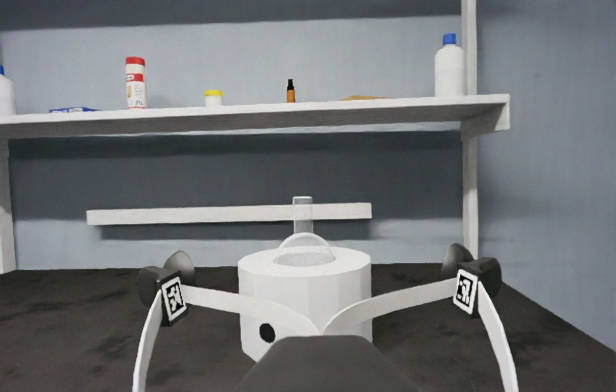

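>>> execute_actions(
  actions=[
    {"base":{"strafe_m":0.02},"joints":{"lift_m":0.962,"arm_m":0.34,"gripper_m":0.09}},
  ],
  cameras=["wrist_camera"],
)

Scene clock: 92.53 s.
base_odometry: x=+0.920 y=+0.120 heading=+0.544 (m, m, rad; odometry frame)
turned_by_wheels: +0.000 (rad since the last result)
turned_by_imu: +0.001 (rad since the last result)
base_tilt: forward=-0.6 right=+0.1 (deg)
lidar_m: 0.65 0.71 0.99 1.58 1.46 2.03 3.20 1.31 0.97 0.91 0.96 0.68
base_status: done
joint_positions: lift_m=+0.962 arm_m=+0.339 wrist_yaw_rad=+0.000 wrist_pitch_rad=+0.002 wrist_roll_rad=-0.010 gripper_m=+0.090
joint_status: all done
motor_effort: lift_m=+15(16) arm_m=+8(7) wrist_yaw_rad=-3(1) wrist_pitch_rad=-7(9) wrist_roll_rad=-1(1) gripper_m=-1(2) wheel_0=+0(7) wheel_1=+1(7) wheel_2=+0(1) (%)
hand_pose: x=+0.7980 y=-0.0874 z=+1.1399 quat_wxyz=(+1.000, -0.005, +0.001, +0.000) (m; base frame)
wrist_depth_mm: 904 904 891 891 891 878 603 / 691 627 647 668 691 707 647 / 946 917 904 904 904 891 878 / 931 917 931 904 904 891 904 / 946 931 931 917 917 904 904 / 842 820 203 394 332 707 798 / 585 544 283 108 281 394 539
pictures: wrist_camera
camera_calibration (this result's frames):
wrist_camera: T_world_to_cam=[[0.0176119, -0.999429, -0.0288243, -0.0585113], [-0.0436635, 0.0280325, -0.998653, 1.22285], [0.998891, 0.0188467, -0.0431449, -0.516545], [0, 0, 0, 1]] pos_world=[0.570397, -0.0830224, 1.19723]
Images, in order (width x height): wrist_camera 616x392.

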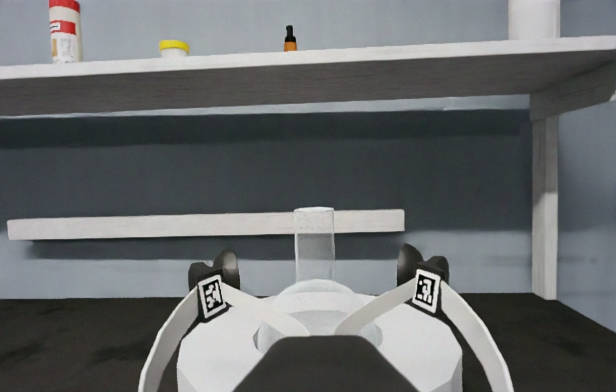

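Same view as before; proceed.

>>> execute_actions(
  actions=[
    {"joints":{"arm_m":0.44},"pace":"slow"},
  ],
  cameras=[],
)

>>> execute_actions(
  actions=[
    {"joints":{"gripper_m":0.005}},
  ],
  cameras=[],
)

>>> execute_actions(
  actions=[
    {"joints":{"lift_m":1.12},"pace":"slow"},
  ],
  cameras=["wrist_camera"],
)

>>> execute_actions(
  actions=[
    {"joints":{"arm_m":0.0},"pace":"slow"},
  ],
  cameras=[],
)

>>> execute_actions(
  actions=[
    {"base":{"strafe_m":0.51}},
  ],
  cameras=[],
)

>>> execute_actions(
  actions=[
    {"base":{"translate_m":-1.3}},
  ],
  cameras=[],
)

>>> execute_actions(
  actions=[
    {"base":{"rotate_rad":1.57},"pace":"slow"},
  ],
  cameras=[],
)

>>> execute_actions(
  actions=[
    {"base":{"translate_m":0.4},"joints":{"wrist_yaw_rad":-1.0}},
  ],
  cameras=["head_camera"],
)

>>> zoom_image(
  camera="head_camera",
  region=[160, 260, 400, 420],
)

Scene clock: 112.37 s.
base_odometry: x=+0.920 y=+0.120 heading=+0.544 (m, m, rad; odometry frame)
turned_by_wheels: +0.000 (rad since the last result)
turned_by_imu: +0.001 (rad since the last result)
base_tilt: forward=-0.6 right=+0.0 (deg)
lidar_m: 0.63 0.68 0.98 1.60 1.46 2.05 3.22 1.35 0.95 0.91 0.97 0.67
base_status: not commanded
joint_positions: lift_m=+0.962 arm_m=+0.439 wrist_yaw_rad=+0.000 wrist_pitch_rad=+0.002 wrist_roll_rad=-0.010 gripper_m=+0.090
joint_status: all done
motor_effort: lift_m=+15(15) arm_m=+8(11) wrist_yaw_rad=-1(2) wrist_pitch_rad=-6(6) wrist_roll_rad=-2(3) gripper_m=+1(0) wheel_0=+1(1) wheel_1=+0(1) wheel_2=-1(0) (%)
hand_pose: x=+0.8980 y=-0.0874 z=+1.1399 quat_wxyz=(+1.000, -0.005, +0.001, +0.000) (m; base frame)
wrist_depth_mm: 634 788 477 488 492 462 469 / 609 627 647 668 683 707 654 / 820 809 809 809 809 788 788 / 831 820 820 820 809 809 798 / 831 831 741 820 809 809 809 / 842 831 204 831 668 707 707 / 580 544 283 108 281 279 530
pictures: none
No camera images: the call's "cameras" was empty. Leave "cameras" out to get every camera's image.

Scene clock: 114.00 s.
base_odometry: x=+0.920 y=+0.120 heading=+0.544 (m, m, rad; odometry frame)
turned_by_wheels: +0.000 (rad since the last result)
turned_by_imu: +0.000 (rad since the last result)
base_tilt: forward=-0.6 right=+0.0 (deg)
lidar_m: 0.65 0.69 0.98 1.61 1.47 2.04 3.21 1.34 0.96 0.92 0.98 0.66
base_status: not commanded
joint_positions: lift_m=+0.962 arm_m=+0.439 wrist_yaw_rad=+0.001 wrist_pitch_rad=+0.000 wrist_roll_rad=-0.010 gripper_m=+0.005
joint_status: all done
motor_effort: lift_m=+15(15) arm_m=+7(8) wrist_yaw_rad=-5(3) wrist_pitch_rad=+1(7) wrist_roll_rad=-2(1) gripper_m=-19(21) wheel_0=+1(0) wheel_1=+1(0) wheel_2=-1(0) (%)
hand_pose: x=+0.8982 y=-0.0872 z=+1.1406 quat_wxyz=(+1.000, -0.005, +0.000, +0.000) (m; base frame)
wrist_depth_mm: 647 798 798 477 488 455 466 / 597 609 627 647 668 691 640 / 820 820 809 809 798 798 788 / 831 820 809 809 809 809 798 / 831 831 831 732 809 809 798 / 842 831 189 750 189 809 715 / 585 549 287 108 286 274 539
pictures: none
No camera images: the call's "cameras" was empty. Leave "cameras" out to get every camera's image.

Scene clock: 116.10 s.
base_odometry: x=+0.920 y=+0.120 heading=+0.544 (m, m, rad; odometry frame)
turned_by_wheels: +0.000 (rad since the last result)
turned_by_imu: +0.000 (rad since the last result)
base_tilt: forward=-0.6 right=+0.0 (deg)
lidar_m: 0.64 0.68 1.01 1.61 1.49 2.02 3.23 1.35 0.94 0.90 0.99 0.67
base_status: not commanded
joint_positions: lift_m=+1.120 arm_m=+0.439 wrist_yaw_rad=+0.001 wrist_pitch_rad=+0.004 wrist_roll_rad=-0.010 gripper_m=+0.005
joint_status: all done
motor_effort: lift_m=+24(24) arm_m=+7(7) wrist_yaw_rad=-4(4) wrist_pitch_rad=-14(14) wrist_roll_rad=-1(0) gripper_m=-18(20) wheel_0=+0(1) wheel_1=+1(1) wheel_2=-1(0) (%)
hand_pose: x=+0.8981 y=-0.0873 z=+1.2967 quat_wxyz=(+1.000, -0.005, +0.002, +0.000) (m; base frame)
wrist_depth_mm: 809 798 798 798 788 778 778 / 809 809 798 798 798 798 517 / 820 820 809 809 647 798 512 / 831 820 809 809 809 798 798 / 831 831 831 820 809 809 798 / 788 768 189 741 190 820 809 / 854 842 842 108 831 820 820
pictures: wrist_camera
camera_calibration (this result's frames):
wrist_camera: T_world_to_cam=[[0.018011, -0.999421, -0.0288578, -0.0559398], [-0.045594, 0.0280114, -0.998567, 1.3854], [0.998798, 0.0193009, -0.0450631, -0.607221], [0, 0, 0, 1]] pos_world=[0.670665, -0.0829946, 1.35444]
Images, in order (width x height): wrist_camera 616x392.

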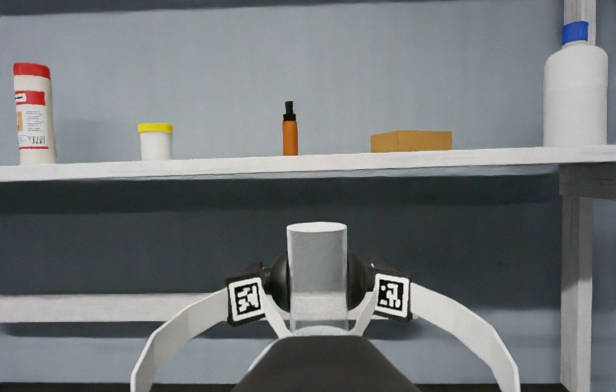

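Scene clock: 121.77 s.
base_odometry: x=+0.920 y=+0.120 heading=+0.544 (m, m, rad; odometry frame)
turned_by_wheels: +0.000 (rad since the last result)
turned_by_imu: +0.001 (rad since the last result)
base_tilt: forward=-0.6 right=+0.1 (deg)
lidar_m: 0.64 0.69 0.99 1.60 1.46 2.08 3.22 1.35 0.95 0.89 0.98 0.68
base_status: not commanded
joint_positions: lift_m=+1.120 arm_m=+0.002 wrist_yaw_rad=+0.000 wrist_pitch_rad=+0.004 wrist_roll_rad=-0.010 gripper_m=+0.005
joint_status: all done
joint sent to its limit — the command would take arm_m past its lower limit, so that joint was sent only as far as its limit.
motor_effort: lift_m=+24(24) arm_m=-8(8) wrist_yaw_rad=-4(3) wrist_pitch_rad=-12(11) wrist_roll_rad=+0(1) gripper_m=-20(20) wheel_0=+1(0) wheel_1=+1(0) wheel_2=-1(0) (%)
hand_pose: x=+0.4619 y=-0.0873 z=+1.2967 quat_wxyz=(+1.000, -0.005, +0.002, +0.000) (m; base frame)
wrist_depth_mm: 1138 1138 1182 1229 1205 1229 1205 / 1255 1255 1229 1255 1205 1229 1229 / 1281 1308 1281 1255 1229 976 1229 / 1281 1281 1255 1281 1255 1205 1229 / 1308 1308 1281 1255 1255 1229 1255 / 1281 1308 189 778 190 1281 1255 / 917 842 878 108 866 809 1281
pictures: none
No camera images: the call's "cameras" was empty. Leave "cameras" out to get every camera's image.

Scene clock: 124.80 s.
base_odometry: x=+0.656 y=+0.557 heading=+0.544 (m, m, rad; odometry frame)
turned_by_wheels: +0.000 (rad since the last result)
turned_by_imu: +0.002 (rad since the last result)
base_tilt: forward=-0.6 right=+0.0 (deg)
lidar_m: 0.67 0.72 1.71 1.65 0.99 1.31 3.21 2.62 1.50 1.42 0.92 0.69
base_status: done
joint_positions: lift_m=+1.120 arm_m=+0.002 wrist_yaw_rad=+0.000 wrist_pitch_rad=+0.004 wrist_roll_rad=-0.010 gripper_m=+0.005
joint_status: not commanded
motor_effort: lift_m=+22(24) arm_m=-8(8) wrist_yaw_rad=-2(3) wrist_pitch_rad=-12(12) wrist_roll_rad=+0(2) gripper_m=-18(19) wheel_0=+1(7) wheel_1=+1(9) wheel_2=+0(2) (%)
hand_pose: x=+0.4619 y=-0.0874 z=+1.2967 quat_wxyz=(+1.000, -0.005, +0.002, +0.000) (m; base frame)
wrist_depth_mm: 1281 1182 1182 1229 1229 1229 1205 / 1281 1281 1255 1255 1229 1229 1205 / 1281 1308 1255 1255 1255 1229 1255 / 1308 1255 1281 1255 1255 1255 1255 / 1308 1281 1308 1281 1281 1255 1281 / 1336 1308 189 1118 190 1205 1182 / 1336 842 891 108 891 798 640
pictures: none
No camera images: the call's "cameras" was empty. Leave "cameras" out to get every camera's image.

Scene clock: 130.63 s.
base_odometry: x=-0.456 y=-0.116 heading=+0.544 (m, m, rad; odometry frame)
turned_by_wheels: +0.000 (rad since the last result)
turned_by_imu: +0.005 (rad since the last result)
base_tilt: forward=-0.6 right=+0.0 (deg)
lidar_m: 1.97 1.27 0.92 0.88 0.92 2.07 1.19 1.25 1.77 1.39 1.49 2.06
base_status: done
joint_positions: lift_m=+1.120 arm_m=+0.002 wrist_yaw_rad=+0.000 wrist_pitch_rad=+0.004 wrist_roll_rad=-0.010 gripper_m=+0.005
joint_status: not commanded
motor_effort: lift_m=+22(22) arm_m=-8(8) wrist_yaw_rad=-2(3) wrist_pitch_rad=-13(13) wrist_roll_rad=-1(2) gripper_m=-19(19) wheel_0=+1(3) wheel_1=+1(4) wheel_2=-3(9) (%)
hand_pose: x=+0.4618 y=-0.0874 z=+1.2967 quat_wxyz=(+1.000, -0.005, +0.002, +0.000) (m; base frame)
wrist_depth_mm: - - - - - - - / - - - - - - - / - - - - - - - / - - - - - - - / - - - - 1921 - - / - - 189 - 190 - - / - - - 108 - - -
pictures: none
No camera images: the call's "cameras" was empty. Leave "cameras" out to get every camera's image.

Scene clock: 133.50 s.
base_odometry: x=-0.456 y=-0.116 heading=+2.113 (m, m, rad; odometry frame)
turned_by_wheels: +1.570 (rad since the last result)
turned_by_imu: +1.580 (rad since the last result)
base_tilt: forward=-0.6 right=+0.1 (deg)
lidar_m: 0.87 0.90 2.06 1.18 1.26 1.77 1.44 1.50 2.05 1.96 2.37 0.91
base_status: done
joint_positions: lift_m=+1.120 arm_m=+0.002 wrist_yaw_rad=+0.000 wrist_pitch_rad=+0.004 wrist_roll_rad=-0.010 gripper_m=+0.005
joint_status: not commanded
motor_effort: lift_m=+22(23) arm_m=-8(8) wrist_yaw_rad=+0(2) wrist_pitch_rad=-12(13) wrist_roll_rad=+0(1) gripper_m=-21(22) wheel_0=+0(5) wheel_1=+0(3) wheel_2=-3(6) (%)
hand_pose: x=+0.4618 y=-0.0874 z=+1.2967 quat_wxyz=(+1.000, -0.005, +0.002, +0.000) (m; base frame)
wrist_depth_mm: 1499 1499 1464 1464 1464 1464 1397 / 1537 1464 1499 1464 1464 1430 1430 / 1537 1464 1499 1464 1464 1464 1430 / 1499 1499 1499 1499 1464 1464 1464 / 1576 1537 1537 1499 1499 1499 1499 / 1576 1182 189 1042 190 1098 1078 / 842 768 809 108 809 741 768
pictures: none
No camera images: the call's "cameras" was empty. Leave "cameras" out to get every camera's image.

Scene clock: 136.30 s.
base_odometry: x=-0.663 y=+0.227 heading=+2.114 (m, m, rad; odometry frame)
turned_by_wheels: +0.000 (rad since the last result)
turned_by_imu: -0.001 (rad since the last result)
base_tilt: forward=-0.6 right=+0.1 (deg)
lidar_m: 0.46 0.48 0.72 1.20 1.25 1.74 1.85 1.92 2.06 1.99 0.75 0.47
base_status: done
joint_positions: lift_m=+1.120 arm_m=+0.002 wrist_yaw_rad=-1.000 wrist_pitch_rad=+0.004 wrist_roll_rad=-0.010 gripper_m=+0.005
joint_status: all done
motor_effort: lift_m=+22(22) arm_m=-8(8) wrist_yaw_rad=-3(10) wrist_pitch_rad=-13(12) wrist_roll_rad=+0(3) gripper_m=-19(19) wheel_0=+1(6) wheel_1=+0(6) wheel_2=+0(10) (%)
hand_pose: x=+0.2556 y=-0.2900 z=+1.2967 quat_wxyz=(+0.878, -0.003, +0.004, -0.479) (m; base frame)
wrist_depth_mm: 1042 1229 1576 - - - - / 1042 1255 1576 - - - - / 1042 1229 1576 - - - - / 1042 1255 1576 - - - - / 1042 1255 1537 1983 - - - / 1025 1182 189 1983 190 - - / 842 768 820 108 - - -
pictures: head_camera
Images, in order (width x height): head_camera 420x560.

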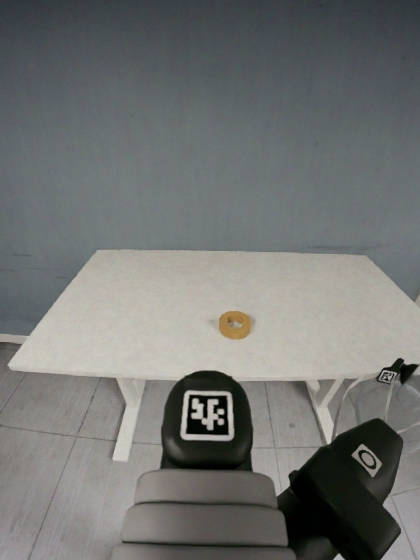

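Region (160, 260, 400, 420) of head_camera's 420x560 image, scaled by 2.100, with more detail than that image has.

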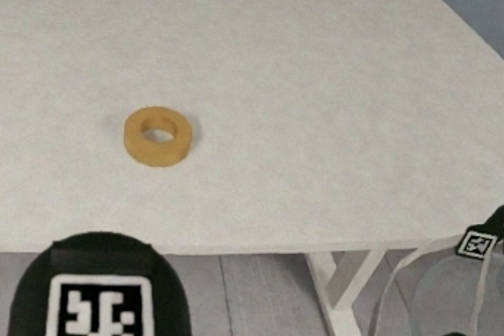

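>>> execute_actions(
  actions=[
    {"joints":{"wrist_yaw_rad":0},"pace":"slow"},
  ],
  cameras=[],
)

>>> execute_actions(
  actions=[
    {"joints":{"arm_m":0.238},"pace":"slow"},
  ],
  cameras=[],
)

>>> execute_actions(
  actions=[
    {"joints":{"lift_m":0.965},"pace":"slow"},
  ],
  cameras=[],
)

>>> execute_actions(
  actions=[
    {"joints":{"lift_m":0.953},"pace":"slow"},
  ],
  cameras=[],
)

>>> execute_actions(
  actions=[
    {"joints":{"lift_m":0.943},"pace":"slow"},
  ],
  cameras=[],
)

Scene clock: 146.10 s.
base_odometry: x=-0.663 y=+0.227 heading=+2.114 (m, m, rad; odometry frame)
turned_by_wheels: +0.000 (rad since the last result)
turned_by_imu: +0.001 (rad since the last result)
base_tilt: forward=-0.6 right=+0.1 (deg)
lidar_m: 0.47 0.47 0.71 1.19 1.25 1.73 1.86 1.91 2.08 1.98 0.70 0.48
base_status: not commanded
joint_positions: lift_m=+1.120 arm_m=+0.002 wrist_yaw_rad=-0.001 wrist_pitch_rad=+0.004 wrist_roll_rad=-0.010 gripper_m=+0.005
joint_status: all done
motor_effort: lift_m=+23(23) arm_m=-7(7) wrist_yaw_rad=-1(3) wrist_pitch_rad=-13(10) wrist_roll_rad=+0(1) gripper_m=-19(19) wheel_0=+1(0) wheel_1=+0(0) wheel_2=+0(0) (%)
hand_pose: x=+0.4617 y=-0.0876 z=+1.2967 quat_wxyz=(+1.000, -0.005, +0.002, +0.000) (m; base frame)
wrist_depth_mm: 1078 1060 1060 1060 1042 1042 1025 / 1078 1078 1060 1060 1060 1060 1042 / 1098 1078 1078 1060 1078 1060 1060 / 1098 1098 1098 1078 1098 1078 1060 / 1098 1118 1098 1078 1078 1078 1078 / 1118 1118 189 1042 190 1078 1060 / 842 768 820 108 809 741 768
pictures: none
No camera images: the call's "cameras" was empty. Leave "cameras" out to get every camera's image.

Scene clock: 149.77 s.
base_odometry: x=-0.663 y=+0.227 heading=+2.114 (m, m, rad; odometry frame)
turned_by_wheels: +0.000 (rad since the last result)
turned_by_imu: +0.001 (rad since the last result)
base_tilt: forward=-0.6 right=+0.1 (deg)
lidar_m: 0.46 0.50 0.72 1.23 1.26 1.75 1.85 1.92 2.07 2.00 0.70 0.49
base_status: not commanded
joint_positions: lift_m=+1.120 arm_m=+0.237 wrist_yaw_rad=+0.000 wrist_pitch_rad=+0.004 wrist_roll_rad=-0.010 gripper_m=+0.005
joint_status: all done
motor_effort: lift_m=+22(22) arm_m=+8(11) wrist_yaw_rad=-1(1) wrist_pitch_rad=-12(12) wrist_roll_rad=+0(0) gripper_m=-18(19) wheel_0=+0(0) wheel_1=+0(0) wheel_2=+0(0) (%)
hand_pose: x=+0.6959 y=-0.0875 z=+1.2967 quat_wxyz=(+1.000, -0.005, +0.002, +0.000) (m; base frame)
wrist_depth_mm: 831 820 831 820 809 809 798 / 842 831 831 831 831 820 820 / 842 842 842 831 831 831 820 / 866 842 854 854 842 831 831 / 866 854 854 866 842 854 842 / 878 866 189 866 189 842 854 / 878 768 809 108 820 732 768
pictures: none
No camera images: the call's "cameras" was empty. Leave "cameras" out to get every camera's image.

Scene clock: 151.83 s.
base_odometry: x=-0.663 y=+0.227 heading=+2.114 (m, m, rad; odometry frame)
turned_by_wheels: +0.000 (rad since the last result)
turned_by_imu: +0.000 (rad since the last result)
base_tilt: forward=-0.6 right=+0.1 (deg)
lidar_m: 0.44 0.49 0.68 1.21 1.22 1.74 1.85 1.90 2.07 1.97 0.68 0.51
base_status: not commanded
joint_positions: lift_m=+0.965 arm_m=+0.237 wrist_yaw_rad=+0.000 wrist_pitch_rad=+0.004 wrist_roll_rad=-0.010 gripper_m=+0.005
joint_status: all done
motor_effort: lift_m=+16(22) arm_m=+8(8) wrist_yaw_rad=-1(2) wrist_pitch_rad=-13(13) wrist_roll_rad=-2(0) gripper_m=-19(17) wheel_0=+1(0) wheel_1=+0(0) wheel_2=+0(0) (%)
hand_pose: x=+0.6959 y=-0.0875 z=+1.1423 quat_wxyz=(+1.000, -0.005, +0.002, +0.000) (m; base frame)
wrist_depth_mm: 831 831 831 820 820 809 798 / 831 842 831 820 820 820 820 / 842 842 831 842 831 831 820 / 866 842 842 842 842 842 831 / 878 854 854 854 842 831 842 / 741 723 189 634 189 661 647 / 508 473 496 108 492 449 466
pictures: none
No camera images: the call's "cameras" was empty. Leave "cameras" out to get every camera's image.

Scene clock: 152.60 s.
base_odometry: x=-0.663 y=+0.227 heading=+2.114 (m, m, rad; odometry frame)
turned_by_wheels: +0.000 (rad since the last result)
turned_by_imu: +0.000 (rad since the last result)
base_tilt: forward=-0.6 right=+0.1 (deg)
lidar_m: 0.47 0.50 0.69 1.22 1.26 1.76 1.83 1.91 2.03 1.98 0.68 0.51
base_status: not commanded
joint_positions: lift_m=+0.953 arm_m=+0.237 wrist_yaw_rad=+0.000 wrist_pitch_rad=+0.004 wrist_roll_rad=-0.010 gripper_m=+0.005
joint_status: all done
motor_effort: lift_m=+16(16) arm_m=+8(8) wrist_yaw_rad=-1(0) wrist_pitch_rad=-12(13) wrist_roll_rad=-1(0) gripper_m=-19(20) wheel_0=+0(0) wheel_1=+0(0) wheel_2=+0(0) (%)
hand_pose: x=+0.6959 y=-0.0875 z=+1.1303 quat_wxyz=(+1.000, -0.005, +0.002, +0.000) (m; base frame)
wrist_depth_mm: 831 831 831 820 809 820 809 / 842 842 831 831 831 820 820 / 854 842 842 842 831 820 820 / 854 854 854 854 842 831 831 / 866 866 842 842 842 842 842 / 699 683 189 609 190 627 615 / 484 449 473 108 469 427 442
pictures: none
No camera images: the call's "cameras" was empty. Leave "cameras" out to get every camera's image.

Scene clock: 153.33 s.
base_odometry: x=-0.663 y=+0.227 heading=+2.114 (m, m, rad; odometry frame)
turned_by_wheels: +0.000 (rad since the last result)
turned_by_imu: +0.000 (rad since the last result)
base_tilt: forward=-0.6 right=+0.0 (deg)
lidar_m: 0.48 0.50 0.70 1.21 1.23 1.74 1.84 1.91 2.07 1.97 0.69 0.50
base_status: not commanded
joint_positions: lift_m=+0.943 arm_m=+0.237 wrist_yaw_rad=+0.000 wrist_pitch_rad=+0.004 wrist_roll_rad=-0.010 gripper_m=+0.005
joint_status: all done
motor_effort: lift_m=+16(16) arm_m=+8(8) wrist_yaw_rad=-1(2) wrist_pitch_rad=-11(13) wrist_roll_rad=+0(0) gripper_m=-18(20) wheel_0=+0(0) wheel_1=+0(0) wheel_2=+0(0) (%)
hand_pose: x=+0.6959 y=-0.0875 z=+1.1203 quat_wxyz=(+1.000, -0.005, +0.002, +0.000) (m; base frame)
wrist_depth_mm: 842 820 820 820 809 820 798 / 842 842 831 820 820 820 809 / 854 854 842 831 831 820 820 / 866 854 854 831 831 831 831 / 866 854 854 854 842 842 842 / 668 661 189 580 190 597 591 / 462 430 452 108 449 407 424
pictures: none
No camera images: the call's "cameras" was empty. Leave "cameras" out to get every camera's image.

>>> execute_actions(
  actions=[
    {"joints":{"lift_m":0.935},"pace":"slow"},
  ],
  cameras=[],
)

>>> execute_actions(
  actions=[
    {"joints":{"lift_m":0.927},"pace":"slow"},
  ],
  cameras=[],
)

Scene clock: 157.87 s.
base_odometry: x=-0.663 y=+0.227 heading=+2.114 (m, m, rad; odometry frame)
turned_by_wheels: +0.000 (rad since the last result)
turned_by_imu: +0.001 (rad since the last result)
base_tilt: forward=-0.6 right=+0.0 (deg)
lidar_m: 0.47 0.50 0.69 1.20 1.26 1.78 1.82 1.90 2.04 1.98 0.72 0.49
base_status: not commanded
joint_positions: lift_m=+0.935 arm_m=+0.237 wrist_yaw_rad=+0.000 wrist_pitch_rad=+0.000 wrist_roll_rad=-0.010 gripper_m=+0.005
joint_status: all done
motor_effort: lift_m=+14(16) arm_m=+8(8) wrist_yaw_rad=+0(1) wrist_pitch_rad=+0(12) wrist_roll_rad=-1(1) gripper_m=-19(17) wheel_0=+1(0) wheel_1=+0(0) wheel_2=+0(0) (%)
hand_pose: x=+0.6959 y=-0.0875 z=+1.1135 quat_wxyz=(+1.000, -0.005, +0.000, +0.000) (m; base frame)
wrist_depth_mm: 842 831 831 831 820 809 820 / 842 842 842 831 831 820 820 / 854 854 842 831 831 820 820 / 854 866 854 854 831 842 831 / 866 854 854 842 842 842 831 / 668 654 188 574 190 591 585 / 455 424 442 108 445 399 421
pictures: none
No camera images: the call's "cameras" was empty. Leave "cameras" out to get every camera's image.

Scene clock: 158.57 s.
base_odometry: x=-0.663 y=+0.227 heading=+2.114 (m, m, rad; odometry frame)
turned_by_wheels: +0.000 (rad since the last result)
turned_by_imu: +0.000 (rad since the last result)
base_tilt: forward=-0.6 right=+0.0 (deg)
lidar_m: 0.48 0.50 0.69 1.22 1.26 1.74 1.83 1.92 2.08 1.98 0.70 0.50
base_status: not commanded
joint_positions: lift_m=+0.928 arm_m=+0.237 wrist_yaw_rad=-0.001 wrist_pitch_rad=-0.009 wrist_roll_rad=-0.010 gripper_m=+0.005
joint_status: all done
on_its_own: wrist_pitch_rad is at rest, and its effort (+25) is outside its rest range (-23 to +23)
motor_effort: lift_m=+11(14) arm_m=+8(8) wrist_yaw_rad=-1(1) wrist_pitch_rad=+25(24) wrist_roll_rad=+0(1) gripper_m=-16(21) wheel_0=+0(1) wheel_1=+0(0) wheel_2=+0(0) (%)
hand_pose: x=+0.6959 y=-0.0876 z=+1.1083 quat_wxyz=(+1.000, -0.005, -0.004, +0.000) (m; base frame)
wrist_depth_mm: 842 842 831 842 820 820 809 / 842 842 831 831 820 820 820 / 866 842 842 831 842 820 820 / 854 854 842 842 831 842 831 / 866 866 854 842 842 831 842 / 683 668 189 580 189 609 597 / 459 427 449 108 445 404 424
pictures: none
No camera images: the call's "cameras" was empty. Leave "cameras" out to get every camera's image.


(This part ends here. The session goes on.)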